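# Push the wheeled drawer pedestal fully under the desk

## Task

Get the wheeled drawer pedestal entirely beneath the desk so no part of it projects past the desk's front or sides, with its drawer fronts turned toward the room and lined up parallel to the desk's front edge. The robot must not tip over or finish leaning, or the task fails, and the pedestal has to stay in place without the robot holding it.

## Robot and tools

Robot: a Hello Robot Stretch 4 with one arm. It has an omni-wheel base, a lift running up a mast, a telescoping arm that reaches forward, a wrist with yaw, pitch and roll, and a two-finger gripper. It stands about 1.6 m tall, and the base rim lies within 0.23 m of the base origin.

Frames: the base frame sits on the floor under the base centre, with x forward, y left and z up. hand_pose is reported in this frame and is the point between the open fingertips. With all wrist joints at zero its axes match the base frame, and the printed position can be somewhat off. The odometry frame is the base frame as it was when the scene began. base_odometry comes from wheel turns only, so wheel slip shows up as travel. Its heading is positive to the left, from -3.142 to 3.142.

execute_actions(actions, cameras): actions holds exactly one action or is empty. An empty list just reports state and images. An action may contain "base", "joints" or both, plus optional "pace" and "contact_limits". Alternatively it may be {"end_of_arm": "enable_torque"} alone, which revives wrist or gripper motors that shut off and makes them hold where they are. All motions start together.
- base takes exactly one command, and each is an offset from where the base last measured itself. translate_m drives straight, forward positive, -2 to 2 m. strafe_m moves sideways, left positive, -2 to 2 m. rotate_rad turns in place, counter-clockwise from above positive, -3.2 to 3.2 rad.
- joints are absolute targets by name, in metres or radians. lift_m 0 to 1.2. arm_m 0 to 0.55 is the extension. wrist_yaw_rad -1.134 to 4.276, where 0 is forward, positive is left and 3.14 is folded back; above 3.4 the arm may block it. wrist_pitch_rad -1.117 to 4.259, where 0 is level and 1.57 points down. wrist_roll_rad -1.117 to 4.259, where 0 puts the fingers level and positive turns clockwise as seen from behind. gripper_m -0.038 to 0.141 is the fingertip gap, and values below 0 squeeze. A joint target outside its range gets clipped to the range and the result reports it. Any other bad value or unknown key rejects the whole call.
- pace is "slow", "default", "fast" or "max". The base reaches 0.1, 0.3, 0.4 or 0.6 m/s and 1, 2, 3 or 4 rad/s at these paces, with lower caps when the lift is above 0.2.
- contact_limits takes only arm_m, from 0 (lightest) to 0.75. The default is 0.5.
- Any part you leave out of an action may keep pushing toward its earlier target.
- cameras lists the images to return: head_camera, head_left_camera, head_right_camera, wrist_camera or "all". Leaving it out or passing null gives all of them, and [] gives none. Each action lasts at most 15 s.
A handy first move is lift_m 0.4 with wrist_yaw_rad 0, which unfolds the wrist.

wait(seconds 0 to 10): the robot keeps its last command and the tool returns state and images. zoom_image(camera, region [x0,y0,x1,y1], at most 504x504 px): gives a closer view of that camera's latest image. read_manual: returns licence text only. finished_scene(scene 1 or 2): ends the scene for good and reports success, so only call it once the pedestal stays in place on its own. If a call reports a stop, any later calls in the same reply are skipped.

Results: base_status and joint_status can read "done" (for the base this means the wheels turned the full amount, even if they slipped). They can also read "off_target"; "contact_stop_at_<key>", where the part met something and goes slack; "limit_stop_at_<name>", including tilt above 6 degrees, which makes the lift, arm and wheels slack and unresponsive, and own_body; "time_out"; or "torque_fault", where the wrist or gripper motor went limp and needs enable_torque. on_its_own covers anything you did not command, and "held at" there gives the held target, not the actual position. lidar_m lists 12 distances for 30-degree sectors: the 1st is straight ahead, then counter-clockwise, with the 4th left, 7th behind and 10th right. "-" means nothing seen or closer than 0.25 m. The lidar sees from about 0.15 m up, so a desk top counts, and it can miss thin legs. wrist_depth_mm is a 7x7 grid of depths in mm. turned_by_wheels and turned_by_imu disagreeing by more than 0.1 rad suggests a collision or slip. base_tilt gives forward and right in degrees, each with a fixed bias of up to 1.5. motor_effort is in percent, with the peak in brackets; wheel values are positive when turning the base right. Each motor's effort has a fixed offset plus noise.

Cameras: head_camera looks ahead and down from the top of the mast, so turn the base to look elsewhere. The head_left and head_right fisheyes look more steeply down and also show the base and arm. wrist_camera looks along the fingers.

Cautions: push the pedestal gently, with slow paces and low contact limits, to avoid slams and hard hits. Avoid tipping, which is worst with more than 1 kg held at arm_m above 0.2, and with a high gripper or a strong push. Keep the gripper from being driven into surfaces, which can cause a torque fault. Leave nothing fallen or tilted.

Each tool is called after "Request:" as name(argument=value, ...), one argument or row to a line, values as JSON.

## Session

Request:
execute_actions(
  actions=[],
)

Scene clock: 0.00 s.
base_odometry: x=+0.000 y=+0.000 heading=+0.000 (m, m, rad; odometry frame)
turned_by_wheels: +0.000 (rad since the last result)
turned_by_imu: +0.000 (rad since the last result)
base_tilt: forward=-0.9 right=+0.1 (deg)
lidar_m: 1.11 1.40 1.58 1.62 1.14 1.06 2.17 1.97 1.79 1.83 1.22 1.10
base_status: not commanded
joint_positions: lift_m=+0.264 arm_m=+0.002 wrist_yaw_rad=+3.208 wrist_pitch_rad=+0.020 wrist_roll_rad=+0.008 gripper_m=+0.057
joint_status: not commanded
motor_effort: lift_m=+21 arm_m=-1 wrist_yaw_rad=+0 wrist_pitch_rad=-6 wrist_roll_rad=-1 gripper_m=-3 wheel_0=+1 wheel_1=+0 wheel_2=+0 (%)
hand_pose: x=-0.1204 y=+0.0681 z=+0.4362 quat_wxyz=(-0.033, -0.010, +0.004, +0.999) (m; base frame)
wrist_depth_mm: - 132 131 - - - - / - - 131 - - - - / - 108 132 - - - - / - 122 143 - - 1025 931 / 184 - - - - 1025 946 / 196 1499 199 1281 1118 1025 960 / 191 1025 1008 106 976 866 854
pictures: head_camera, head_left_camera, head_right_camera, wrist_camera
Images, in order (width x height): head_camera 420x560, head_left_camera 420x672, head_right_camera 420x672, wrist_camera 616x392.

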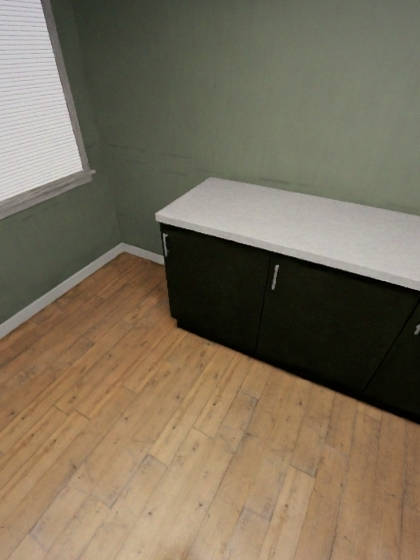

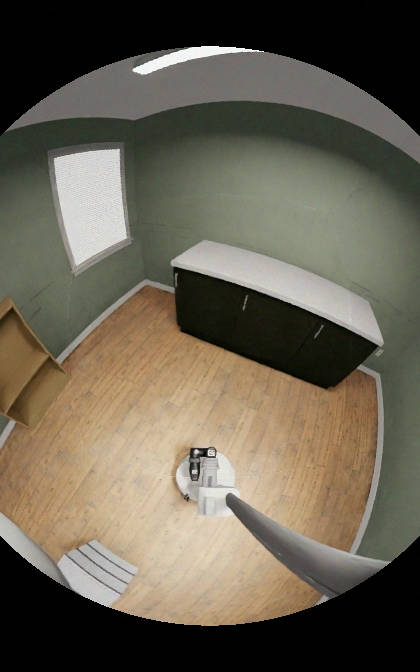

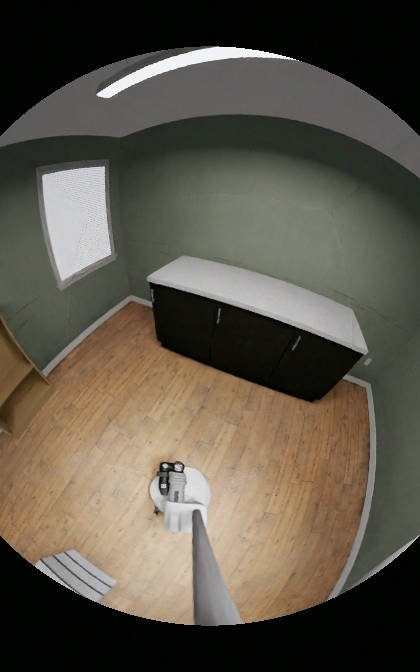

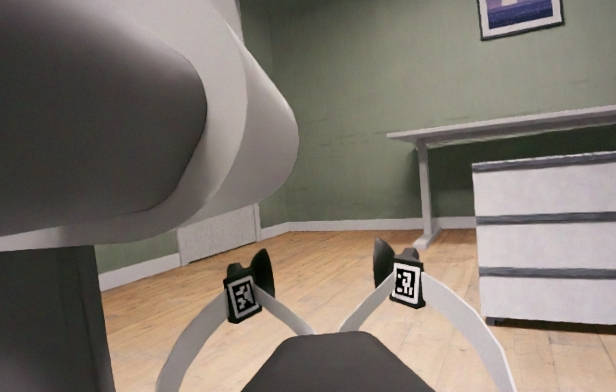

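Request:
execute_actions(
  actions=[
    {"base":{"rotate_rad":2.72},"joints":{"lift_m":0.4,"wrist_yaw_rad":0,"gripper_m":0.14}},
  ],
)

Scene clock: 2.90 s.
base_odometry: x=+0.000 y=+0.000 heading=+2.720 (m, m, rad; odometry frame)
turned_by_wheels: +2.720 (rad since the last result)
turned_by_imu: +2.684 (rad since the last result)
base_tilt: forward=-0.9 right=+0.1 (deg)
lidar_m: 1.06 2.54 1.87 1.76 1.87 1.18 1.11 1.16 2.01 1.62 1.67 1.08
base_status: done
joint_positions: lift_m=+0.400 arm_m=+0.002 wrist_yaw_rad=+0.000 wrist_pitch_rad=+0.020 wrist_roll_rad=+0.008 gripper_m=+0.140
joint_status: all done
motor_effort: lift_m=+22(25) arm_m=-1(1) wrist_yaw_rad=+1(10) wrist_pitch_rad=-6(7) wrist_roll_rad=-1(0) gripper_m=+0(4) wheel_0=-1(6) wheel_1=-1(7) wheel_2=-1(13) (%)
hand_pose: x=+0.4617 y=-0.0873 z=+0.5723 quat_wxyz=(+1.000, +0.004, +0.010, +0.000) (m; base frame)
wrist_depth_mm: - - - - - - - / - - - - - - - / - - - - - - - / - - - - - - - / - - - 866 842 842 - / - 1756 1499 866 854 854 1464 / 1366 1336 1308 106 842 854 1060
pictures: head_camera, head_left_camera, head_right_camera, wrist_camera
Images, in order (width x height): head_camera 420x560, head_left_camera 420x672, head_right_camera 420x672, wrist_camera 616x392.

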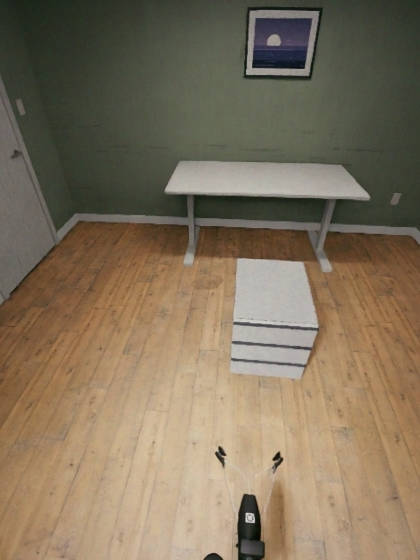

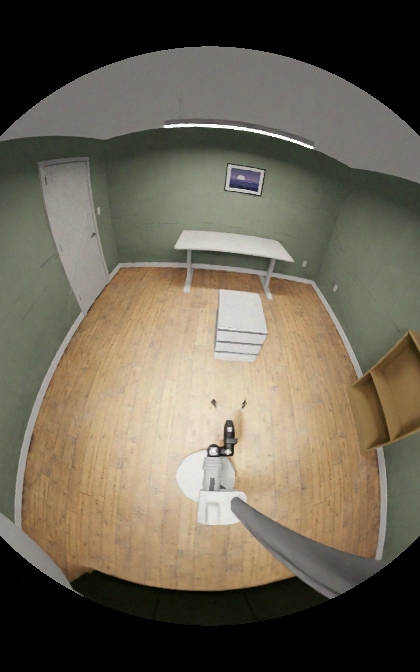

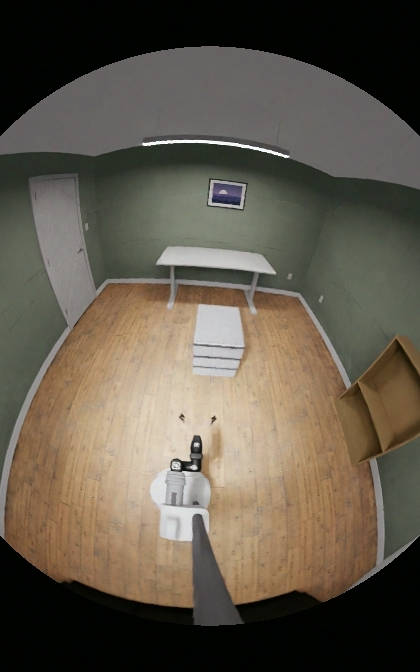

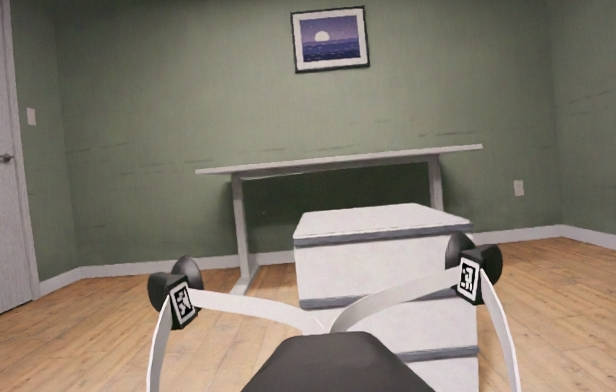

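Request:
execute_actions(
  actions=[
    {"base":{"rotate_rad":-0.08},"joints":{"lift_m":0.2,"arm_m":0.3}},
  ],
  cameras=[],
)

Request:
execute_actions(
  actions=[
    {"base":{"strafe_m":-0.13}},
  ],
  cameras=[],
)

Request:
execute_actions(
  actions=[
    {"base":{"translate_m":0.24}},
  ],
  cameras=["head_camera","wrist_camera"],
)

Scene clock: 5.40 s.
base_odometry: x=+0.000 y=+0.000 heading=+2.639 (m, m, rad; odometry frame)
turned_by_wheels: -0.080 (rad since the last result)
turned_by_imu: -0.079 (rad since the last result)
base_tilt: forward=-1.0 right=+0.1 (deg)
lidar_m: 1.05 2.21 1.89 1.77 1.80 1.21 1.09 1.12 2.04 1.59 1.63 1.14
base_status: done
joint_positions: lift_m=+0.200 arm_m=+0.299 wrist_yaw_rad=+0.000 wrist_pitch_rad=+0.020 wrist_roll_rad=+0.008 gripper_m=+0.140
joint_status: all done
motor_effort: lift_m=+17(22) arm_m=+5(4) wrist_yaw_rad=-2(1) wrist_pitch_rad=-6(7) wrist_roll_rad=-1(0) gripper_m=+2(0) wheel_0=-1(4) wheel_1=-1(5) wheel_2=-2(4) (%)
hand_pose: x=+0.7585 y=-0.0874 z=+0.3727 quat_wxyz=(+1.000, +0.004, +0.010, +0.000) (m; base frame)
wrist_depth_mm: - - - - - - - / - - - - - - - / - - 1863 564 569 - - / - - 564 569 569 - - / - - 569 569 574 569 1499 / 1397 1205 569 574 574 585 976 / 946 904 842 106 585 591 750
pictures: none
No camera images: the call's "cameras" was empty. Leave "cameras" out to get every camera's image.

Scene clock: 7.03 s.
base_odometry: x=+0.063 y=+0.114 heading=+2.639 (m, m, rad; odometry frame)
turned_by_wheels: +0.000 (rad since the last result)
turned_by_imu: +0.000 (rad since the last result)
base_tilt: forward=-1.0 right=+0.1 (deg)
lidar_m: 1.06 2.23 2.08 1.91 1.95 1.20 1.07 1.12 1.92 1.47 1.51 2.34
base_status: done
joint_positions: lift_m=+0.200 arm_m=+0.299 wrist_yaw_rad=+0.000 wrist_pitch_rad=+0.020 wrist_roll_rad=+0.008 gripper_m=+0.140
joint_status: not commanded
motor_effort: lift_m=+17(17) arm_m=+5(5) wrist_yaw_rad=-2(2) wrist_pitch_rad=-6(6) wrist_roll_rad=-1(1) gripper_m=+0(1) wheel_0=+0(7) wheel_1=+1(9) wheel_2=-1(1) (%)
hand_pose: x=+0.7585 y=-0.0874 z=+0.3727 quat_wxyz=(+1.000, +0.004, +0.010, +0.000) (m; base frame)
wrist_depth_mm: - - - - - - - / - - - - - - - / - - 1576 574 - - - / - - 569 580 580 - - / - 1921 574 574 591 1281 1537 / 1366 1229 580 585 585 946 976 / 946 891 585 106 668 759 750
pictures: none
No camera images: the call's "cameras" was empty. Leave "cameras" out to get every camera's image.

Scene clock: 9.27 s.
base_odometry: x=-0.148 y=+0.229 heading=+2.640 (m, m, rad; odometry frame)
turned_by_wheels: +0.000 (rad since the last result)
turned_by_imu: +0.001 (rad since the last result)
base_tilt: forward=-1.0 right=+0.2 (deg)
lidar_m: 0.81 1.91 2.08 1.91 1.97 1.44 1.34 1.36 1.92 1.41 1.49 2.10
base_status: done
joint_positions: lift_m=+0.200 arm_m=+0.299 wrist_yaw_rad=+0.000 wrist_pitch_rad=+0.020 wrist_roll_rad=+0.008 gripper_m=+0.140
joint_status: not commanded
motor_effort: lift_m=+18(17) arm_m=+5(4) wrist_yaw_rad=-3(1) wrist_pitch_rad=-6(6) wrist_roll_rad=+0(0) gripper_m=+0(1) wheel_0=+0(6) wheel_1=+0(4) wheel_2=+1(8) (%)
hand_pose: x=+0.7585 y=-0.0874 z=+0.3727 quat_wxyz=(+1.000, +0.004, +0.010, +0.000) (m; base frame)
wrist_depth_mm: - - - - - - - / - - - - - - - / 327 329 332 336 340 - - / 329 330 336 338 343 - - / 332 334 336 340 345 347 1537 / 332 325 329 332 347 353 991 / 336 336 343 106 351 707 750
pictures: head_camera, wrist_camera
Images, in order (width x height): head_camera 420x560, wrist_camera 616x392.

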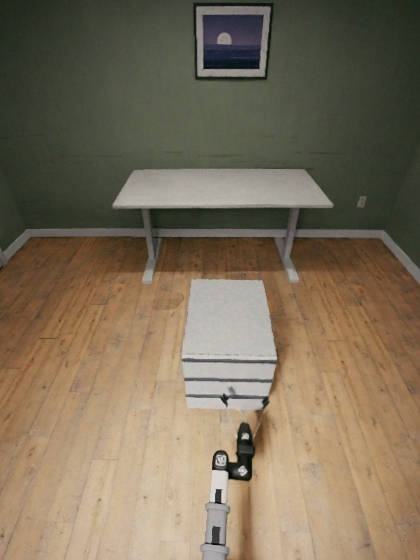

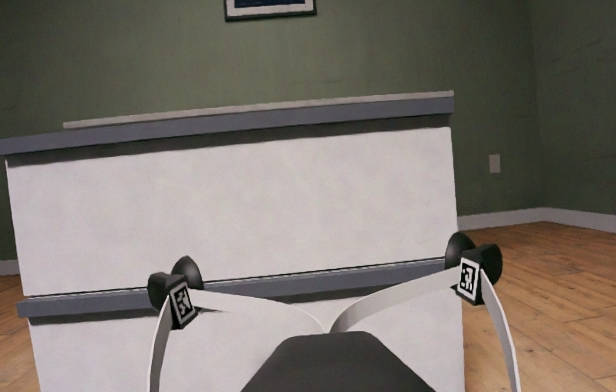

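Request:
execute_actions(
  actions=[
    {"base":{"rotate_rad":0.08},"joints":{"lift_m":0.23}},
  ],
  cameras=[],
)

Request:
execute_actions(
  actions=[
    {"base":{"translate_m":0.3},"pace":"slow"},
  ],
  cameras=["head_camera","wrist_camera"],
)

Scene clock: 10.60 s.
base_odometry: x=-0.148 y=+0.230 heading=+2.720 (m, m, rad; odometry frame)
turned_by_wheels: +0.080 (rad since the last result)
turned_by_imu: +0.079 (rad since the last result)
base_tilt: forward=-0.9 right=+0.1 (deg)
lidar_m: 0.81 1.99 2.02 1.93 2.01 1.39 1.34 1.36 1.86 1.43 1.50 0.86
base_status: done
joint_positions: lift_m=+0.230 arm_m=+0.299 wrist_yaw_rad=+0.000 wrist_pitch_rad=+0.020 wrist_roll_rad=+0.008 gripper_m=+0.140
joint_status: all done
motor_effort: lift_m=+24(25) arm_m=+5(5) wrist_yaw_rad=-2(4) wrist_pitch_rad=-6(7) wrist_roll_rad=+0(1) gripper_m=+0(0) wheel_0=-1(6) wheel_1=+1(4) wheel_2=+2(2) (%)
hand_pose: x=+0.7585 y=-0.0874 z=+0.4022 quat_wxyz=(+1.000, +0.004, +0.010, +0.000) (m; base frame)
wrist_depth_mm: - - - - - - - / - - - - - - - / - - 1430 1430 327 322 - / - 336 332 332 329 325 - / - 340 336 334 329 325 1537 / 1499 342 327 334 322 320 960 / 1008 345 343 106 332 332 759
pictures: none
No camera images: the call's "cameras" was empty. Leave "cameras" out to get every camera's image.

Scene clock: 14.90 s.
base_odometry: x=-0.421 y=+0.352 heading=+2.720 (m, m, rad; odometry frame)
turned_by_wheels: +0.000 (rad since the last result)
turned_by_imu: +0.001 (rad since the last result)
base_tilt: forward=-0.9 right=+0.1 (deg)
lidar_m: 0.72 1.69 2.02 1.91 1.98 1.71 1.63 1.70 1.51 1.45 1.83 0.79
base_status: done
joint_positions: lift_m=+0.230 arm_m=+0.299 wrist_yaw_rad=-0.002 wrist_pitch_rad=+0.019 wrist_roll_rad=+0.008 gripper_m=+0.140
joint_status: not commanded
motor_effort: lift_m=+24(24) arm_m=+6(7) wrist_yaw_rad=+5(40) wrist_pitch_rad=-4(7) wrist_roll_rad=+1(1) gripper_m=+0(2) wheel_0=+5(9) wheel_1=+2(7) wheel_2=-5(18) (%)
hand_pose: x=+0.7581 y=-0.0880 z=+0.4024 quat_wxyz=(+1.000, +0.004, +0.010, -0.001) (m; base frame)
wrist_depth_mm: 1808 1808 1808 1863 1808 1808 1808 / 1808 1921 1863 1863 1397 1863 1808 / 1863 1098 233 233 231 231 231 / 234 234 234 233 233 233 234 / 236 235 236 236 235 234 236 / 237 237 237 237 237 237 237 / 240 239 240 106 234 229 229
pictures: head_camera, wrist_camera
Images, in order (width x height): head_camera 420x560, wrist_camera 616x392.

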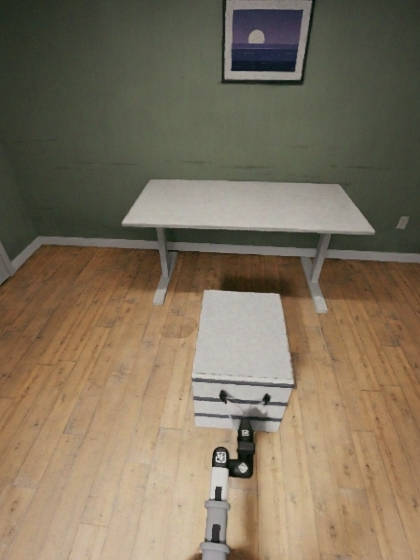

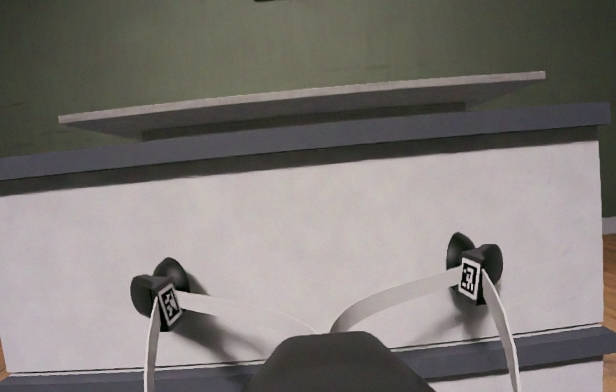

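Request:
execute_actions(
  actions=[
    {"base":{"translate_m":0.8},"pace":"slow"},
  ],
)

action 0: "base": translate_m = 0.8 would last too long for one action: at the pace "slow" translate_m can be at most 0.766 in either direction: name a faster pace, or command the rest in another action

Request:
execute_actions(
  actions=[
    {"base":{"translate_m":0.75}},
  ],
)

Scene clock: 19.47 s.
base_odometry: x=-1.106 y=+0.659 heading=+2.720 (m, m, rad; odometry frame)
turned_by_wheels: +0.000 (rad since the last result)
turned_by_imu: +0.005 (rad since the last result)
base_tilt: forward=-1.0 right=+0.1 (deg)
lidar_m: 0.69 0.90 2.01 1.92 2.02 2.54 2.39 2.48 1.55 1.75 1.82 0.82
base_status: done
joint_positions: lift_m=+0.230 arm_m=+0.299 wrist_yaw_rad=+0.001 wrist_pitch_rad=+0.019 wrist_roll_rad=+0.008 gripper_m=+0.140
joint_status: not commanded
motor_effort: lift_m=+23(23) arm_m=+6(6) wrist_yaw_rad=-5(32) wrist_pitch_rad=-5(5) wrist_roll_rad=+1(1) gripper_m=-1(6) wheel_0=+1(13) wheel_1=+2(9) wheel_2=-4(17) (%)
hand_pose: x=+0.7584 y=-0.0870 z=+0.4024 quat_wxyz=(+1.000, +0.004, +0.010, +0.001) (m; base frame)
wrist_depth_mm: 492 525 549 574 609 647 661 / 668 668 715 788 1025 1138 759 / 768 1098 240 249 257 270 768 / 224 231 241 251 262 273 1138 / 224 232 242 252 262 270 778 / 227 230 241 252 262 271 768 / 227 235 242 106 257 276 723
pictures: head_camera, head_left_camera, head_right_camera, wrist_camera
Images, in order (width x height): head_camera 420x560, head_left_camera 420x672, head_right_camera 420x672, wrist_camera 616x392.

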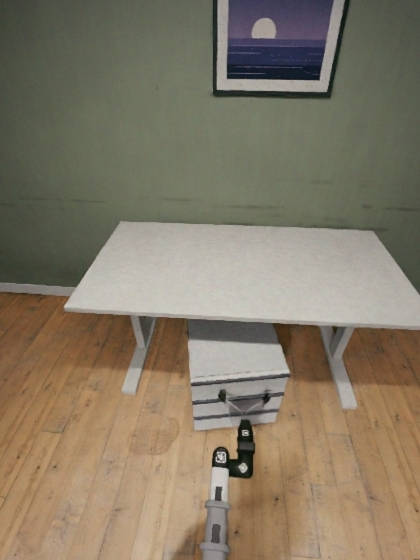

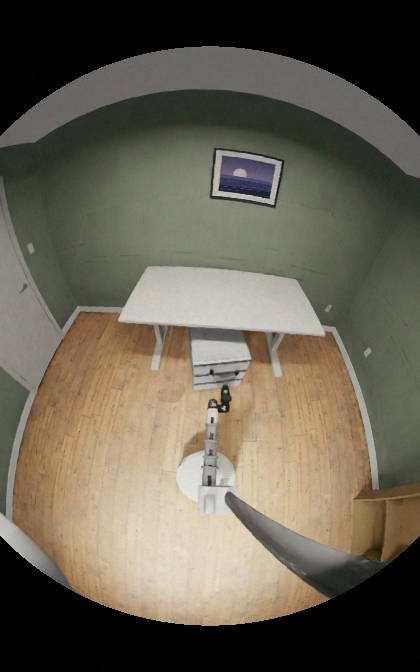

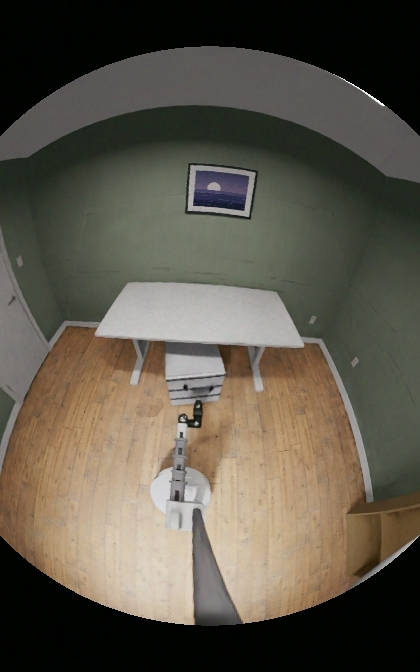

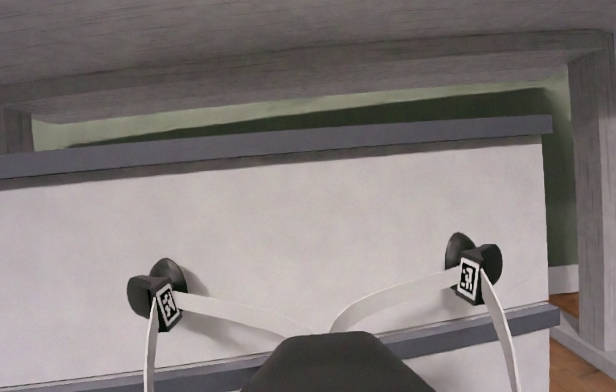

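Yawed ~0.17; shift left and push slowly.

Request:
execute_actions(
  actions=[
    {"base":{"strafe_m":0.08},"joints":{"arm_m":0.25}},
  ],
  cameras=[],
)

Request:
execute_actions(
  actions=[
    {"base":{"translate_m":0.14},"pace":"slow"},
  ],
  cameras=["head_camera","wrist_camera"],
)

Scene clock: 21.03 s.
base_odometry: x=-1.138 y=+0.586 heading=+2.720 (m, m, rad; odometry frame)
turned_by_wheels: +0.000 (rad since the last result)
turned_by_imu: +0.000 (rad since the last result)
base_tilt: forward=-1.0 right=+0.1 (deg)
lidar_m: 0.71 0.90 1.91 1.84 1.94 2.54 2.39 2.47 1.60 1.82 1.90 0.78
base_status: done
joint_positions: lift_m=+0.230 arm_m=+0.251 wrist_yaw_rad=+0.000 wrist_pitch_rad=+0.020 wrist_roll_rad=+0.008 gripper_m=+0.140
joint_status: all done
motor_effort: lift_m=+23(23) arm_m=-5(5) wrist_yaw_rad=+0(7) wrist_pitch_rad=-6(6) wrist_roll_rad=-1(1) gripper_m=+1(2) wheel_0=+1(7) wheel_1=-1(8) wheel_2=-1(3) (%)
hand_pose: x=+0.7102 y=-0.0874 z=+0.4023 quat_wxyz=(+1.000, +0.004, +0.010, +0.000) (m; base frame)
wrist_depth_mm: 488 521 549 574 609 654 707 / 715 707 715 778 1008 1078 1160 / 917 1205 1182 282 294 306 320 / 820 263 271 283 294 309 322 / 1025 264 273 285 297 303 324 / 1229 265 271 283 290 301 324 / 917 268 270 106 303 312 329
pictures: none
No camera images: the call's "cameras" was empty. Leave "cameras" out to get every camera's image.

Scene clock: 23.70 s.
base_odometry: x=-1.266 y=+0.643 heading=+2.721 (m, m, rad; odometry frame)
turned_by_wheels: +0.001 (rad since the last result)
turned_by_imu: +0.002 (rad since the last result)
base_tilt: forward=-0.9 right=+0.1 (deg)
lidar_m: 0.65 0.80 1.91 1.81 1.93 2.66 2.54 2.66 1.70 1.83 1.11 0.75
base_status: done
joint_positions: lift_m=+0.230 arm_m=+0.249 wrist_yaw_rad=+0.008 wrist_pitch_rad=+0.019 wrist_roll_rad=+0.008 gripper_m=+0.140
joint_status: not commanded
on_its_own: wrist_yaw_rad is at rest, and its effort (-26) is outside its rest range (-13 to +13)
motor_effort: lift_m=+23(23) arm_m=+3(5) wrist_yaw_rad=-26(32) wrist_pitch_rad=-5(6) wrist_roll_rad=-1(1) gripper_m=-3(7) wheel_0=+9(13) wheel_1=+6(8) wheel_2=-3(19) (%)
hand_pose: x=+0.7095 y=-0.0850 z=+0.4025 quat_wxyz=(+1.000, +0.004, +0.010, +0.004) (m; base frame)
wrist_depth_mm: 492 525 549 574 580 574 597 / 603 654 854 946 1042 1042 1025 / 661 1078 232 235 238 242 247 / 228 229 233 237 241 245 248 / 427 231 235 239 243 244 250 / 640 213 236 239 243 247 252 / 647 233 236 106 237 240 254
pictures: head_camera, wrist_camera
Images, in order (width x height): head_camera 420x560, wrist_camera 616x392.

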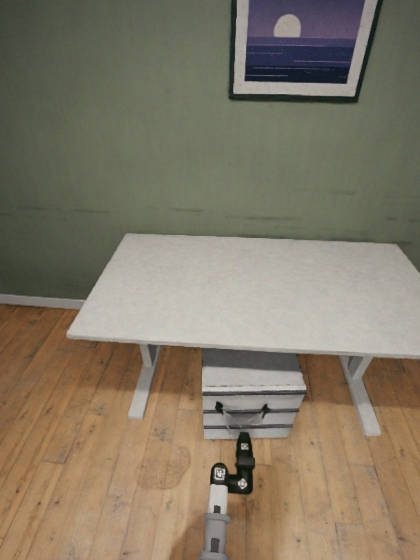

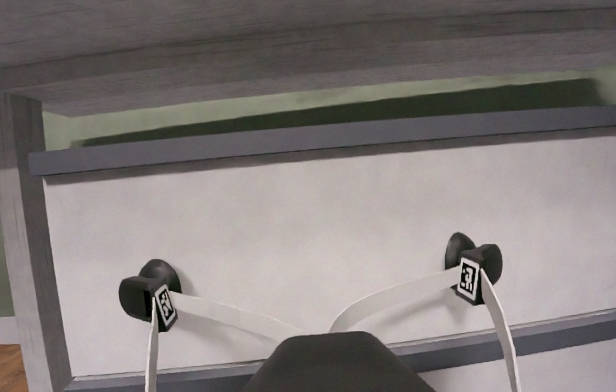

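Request:
execute_actions(
  actions=[
    {"base":{"translate_m":0.13},"pace":"slow"},
  ],
  cameras=[],
)

Request:
execute_actions(
  actions=[
    {"joints":{"arm_m":0.0}},
  ],
  cameras=["head_camera","wrist_camera"],
)

Scene clock: 26.53 s.
base_odometry: x=-1.384 y=+0.696 heading=+2.721 (m, m, rad; odometry frame)
turned_by_wheels: +0.001 (rad since the last result)
turned_by_imu: +0.002 (rad since the last result)
base_tilt: forward=-1.0 right=+0.1 (deg)
lidar_m: 0.59 0.64 1.92 1.82 1.94 2.69 2.68 2.21 1.72 1.84 0.92 0.62
base_status: done
joint_positions: lift_m=+0.230 arm_m=+0.249 wrist_yaw_rad=+0.005 wrist_pitch_rad=+0.019 wrist_roll_rad=+0.008 gripper_m=+0.140
joint_status: not commanded
on_its_own: wrist_yaw_rad is at rest, and its effort (-16) is outside its rest range (-13 to +13)
motor_effort: lift_m=+23(23) arm_m=+3(3) wrist_yaw_rad=-16(26) wrist_pitch_rad=-5(4) wrist_roll_rad=-1(2) gripper_m=-3(5) wheel_0=+6(9) wheel_1=+5(9) wheel_2=-4(9) (%)
hand_pose: x=+0.7092 y=-0.0860 z=+0.4025 quat_wxyz=(+1.000, +0.004, +0.010, +0.002) (m; base frame)
wrist_depth_mm: 455 455 462 480 512 549 707 / 715 778 854 946 917 904 917 / 960 960 231 232 233 235 236 / 229 231 232 234 235 236 237 / 991 233 234 236 237 237 239 / 991 233 235 236 239 240 242 / 976 235 237 106 234 231 237
pictures: none
No camera images: the call's "cameras" was empty. Leave "cameras" out to get every camera's image.

Scene clock: 28.40 s.
base_odometry: x=-1.385 y=+0.696 heading=+2.721 (m, m, rad; odometry frame)
turned_by_wheels: +0.000 (rad since the last result)
turned_by_imu: +0.000 (rad since the last result)
base_tilt: forward=-1.0 right=+0.1 (deg)
lidar_m: 0.59 0.63 1.92 1.82 1.93 2.69 2.68 2.22 1.70 1.83 0.93 0.65
base_status: not commanded
joint_positions: lift_m=+0.230 arm_m=+0.003 wrist_yaw_rad=+0.000 wrist_pitch_rad=+0.020 wrist_roll_rad=+0.008 gripper_m=+0.140
joint_status: all done
joint sent to its limit — the command would take arm_m past its lower limit, so that joint was sent only as far as its limit.
motor_effort: lift_m=+23(23) arm_m=-5(4) wrist_yaw_rad=+0(20) wrist_pitch_rad=-6(6) wrist_roll_rad=+0(1) gripper_m=+1(4) wheel_0=+0(5) wheel_1=+1(5) wheel_2=-1(4) (%)
hand_pose: x=+0.4623 y=-0.0874 z=+0.4022 quat_wxyz=(+1.000, +0.004, +0.010, +0.000) (m; base frame)
wrist_depth_mm: 484 517 544 564 603 647 683 / 691 691 707 768 1008 1098 1138 / 778 1182 1182 1182 1182 1160 1182 / 798 1229 473 477 484 488 1182 / 788 1205 477 480 484 484 1182 / 788 1229 466 480 488 496 1008 / 931 891 488 106 492 500 798
pictures: head_camera, wrist_camera
Images, in order (width x height): head_camera 420x560, wrist_camera 616x392.

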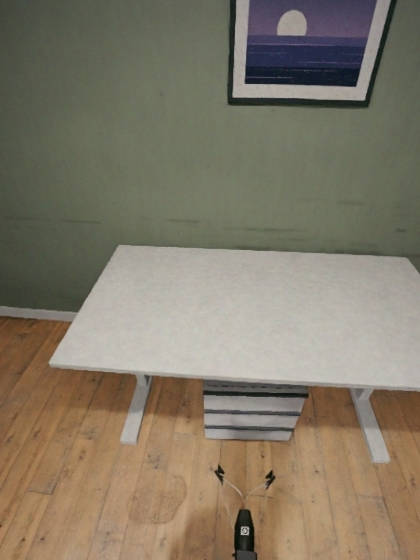

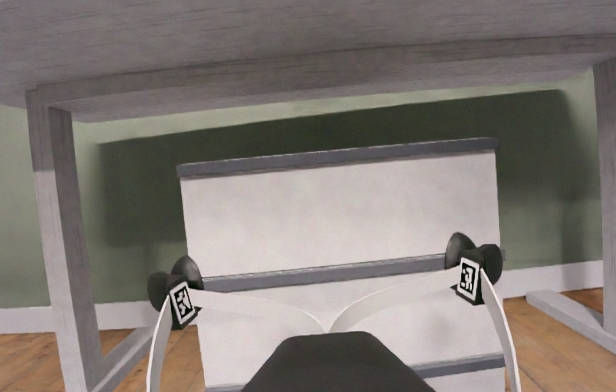

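Request:
execute_actions(
  actions=[
    {"base":{"strafe_m":0.04},"joints":{"arm_m":0.22,"wrist_yaw_rad":-0.08}},
  ],
  cameras=[],
)

Request:
execute_actions(
  actions=[
    {"base":{"translate_m":0.065},"pace":"slow"},
  ],
  cameras=[],
)

Request:
execute_actions(
  actions=[
    {"joints":{"arm_m":0.02,"wrist_yaw_rad":0}},
  ],
  cameras=["head_camera","wrist_camera"],
)

Scene clock: 30.60 s.
base_odometry: x=-1.401 y=+0.659 heading=+2.721 (m, m, rad; odometry frame)
turned_by_wheels: +0.000 (rad since the last result)
turned_by_imu: +0.000 (rad since the last result)
base_tilt: forward=-1.0 right=+0.2 (deg)
lidar_m: 0.59 0.61 1.89 1.78 1.89 2.59 2.69 2.71 1.77 1.88 0.95 0.66
base_status: done
joint_positions: lift_m=+0.230 arm_m=+0.219 wrist_yaw_rad=-0.080 wrist_pitch_rad=+0.020 wrist_roll_rad=+0.008 gripper_m=+0.140
joint_status: all done
motor_effort: lift_m=+23(23) arm_m=+5(4) wrist_yaw_rad=+1(8) wrist_pitch_rad=-6(7) wrist_roll_rad=+1(0) gripper_m=+1(0) wheel_0=+1(8) wheel_1=-2(7) wheel_2=+0(1) (%)
hand_pose: x=+0.6706 y=-0.1102 z=+0.4023 quat_wxyz=(+0.999, +0.004, +0.010, -0.040) (m; base frame)
wrist_depth_mm: 462 469 480 488 512 549 585 / 715 768 842 976 991 1008 1008 / 946 946 960 268 274 286 290 / 960 255 263 271 278 287 294 / 960 258 264 271 279 283 297 / 960 258 265 271 278 281 296 / 946 258 263 106 285 293 303
pictures: none
No camera images: the call's "cameras" was empty. Leave "cameras" out to get every camera's image.

Scene clock: 32.50 s.
base_odometry: x=-1.460 y=+0.686 heading=+2.721 (m, m, rad; odometry frame)
turned_by_wheels: +0.001 (rad since the last result)
turned_by_imu: +0.001 (rad since the last result)
base_tilt: forward=-0.9 right=+0.1 (deg)
lidar_m: 0.53 0.57 0.75 1.78 1.89 2.62 2.74 2.25 1.79 1.85 0.82 0.58
base_status: done
joint_positions: lift_m=+0.230 arm_m=+0.219 wrist_yaw_rad=-0.075 wrist_pitch_rad=+0.019 wrist_roll_rad=+0.008 gripper_m=+0.140
joint_status: not commanded
on_its_own: wrist_yaw_rad is at rest, and its effort (-14) is outside its rest range (-13 to +13)
motor_effort: lift_m=+23(23) arm_m=+5(5) wrist_yaw_rad=-14(16) wrist_pitch_rad=-5(6) wrist_roll_rad=-1(0) gripper_m=-4(3) wheel_0=+7(7) wheel_1=+5(6) wheel_2=-5(16) (%)
hand_pose: x=+0.6711 y=-0.1089 z=+0.4025 quat_wxyz=(+0.999, +0.004, +0.009, -0.038) (m; base frame)
wrist_depth_mm: 413 436 462 480 512 544 715 / 723 768 891 917 931 931 946 / 878 878 231 233 235 237 239 / 229 230 233 235 237 239 241 / 231 232 234 236 238 239 243 / 233 232 235 238 241 243 245 / 904 235 237 106 236 234 241
pictures: none
No camera images: the call's "cameras" was empty. Leave "cameras" out to get every camera's image.

Scene clock: 34.20 s.
base_odometry: x=-1.460 y=+0.686 heading=+2.721 (m, m, rad; odometry frame)
turned_by_wheels: -0.001 (rad since the last result)
turned_by_imu: +0.000 (rad since the last result)
base_tilt: forward=-1.0 right=+0.1 (deg)
lidar_m: 0.52 0.56 0.78 1.80 1.90 2.61 2.74 2.27 1.80 1.89 0.84 0.57
base_status: not commanded
joint_positions: lift_m=+0.230 arm_m=+0.021 wrist_yaw_rad=+0.000 wrist_pitch_rad=+0.020 wrist_roll_rad=+0.008 gripper_m=+0.140
joint_status: all done
motor_effort: lift_m=+23(23) arm_m=-5(5) wrist_yaw_rad=+1(7) wrist_pitch_rad=-6(7) wrist_roll_rad=+0(1) gripper_m=-1(2) wheel_0=+1(7) wheel_1=+2(5) wheel_2=-2(6) (%)
hand_pose: x=+0.4802 y=-0.0874 z=+0.4022 quat_wxyz=(+1.000, +0.004, +0.010, +0.000) (m; base frame)
wrist_depth_mm: 484 521 544 569 609 609 603 / 615 640 707 917 991 1098 1060 / 691 1118 1098 1098 1078 418 1098 / 691 1138 427 427 421 415 1078 / 699 1138 430 430 424 410 1098 / 683 1118 433 424 430 430 960 / 699 904 439 106 433 427 768
pictures: head_camera, wrist_camera
Images, in order (width x height): head_camera 420x560, wrist_camera 616x392.

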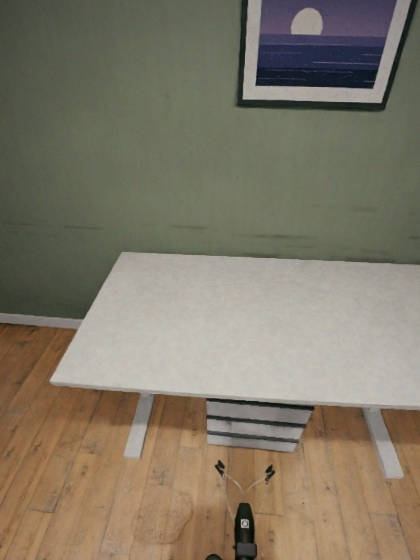

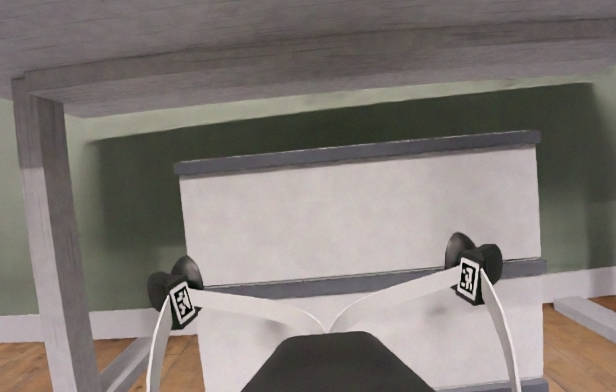

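Request:
finished_scene(
  scene=1,
)

The scene is finished: the task was done.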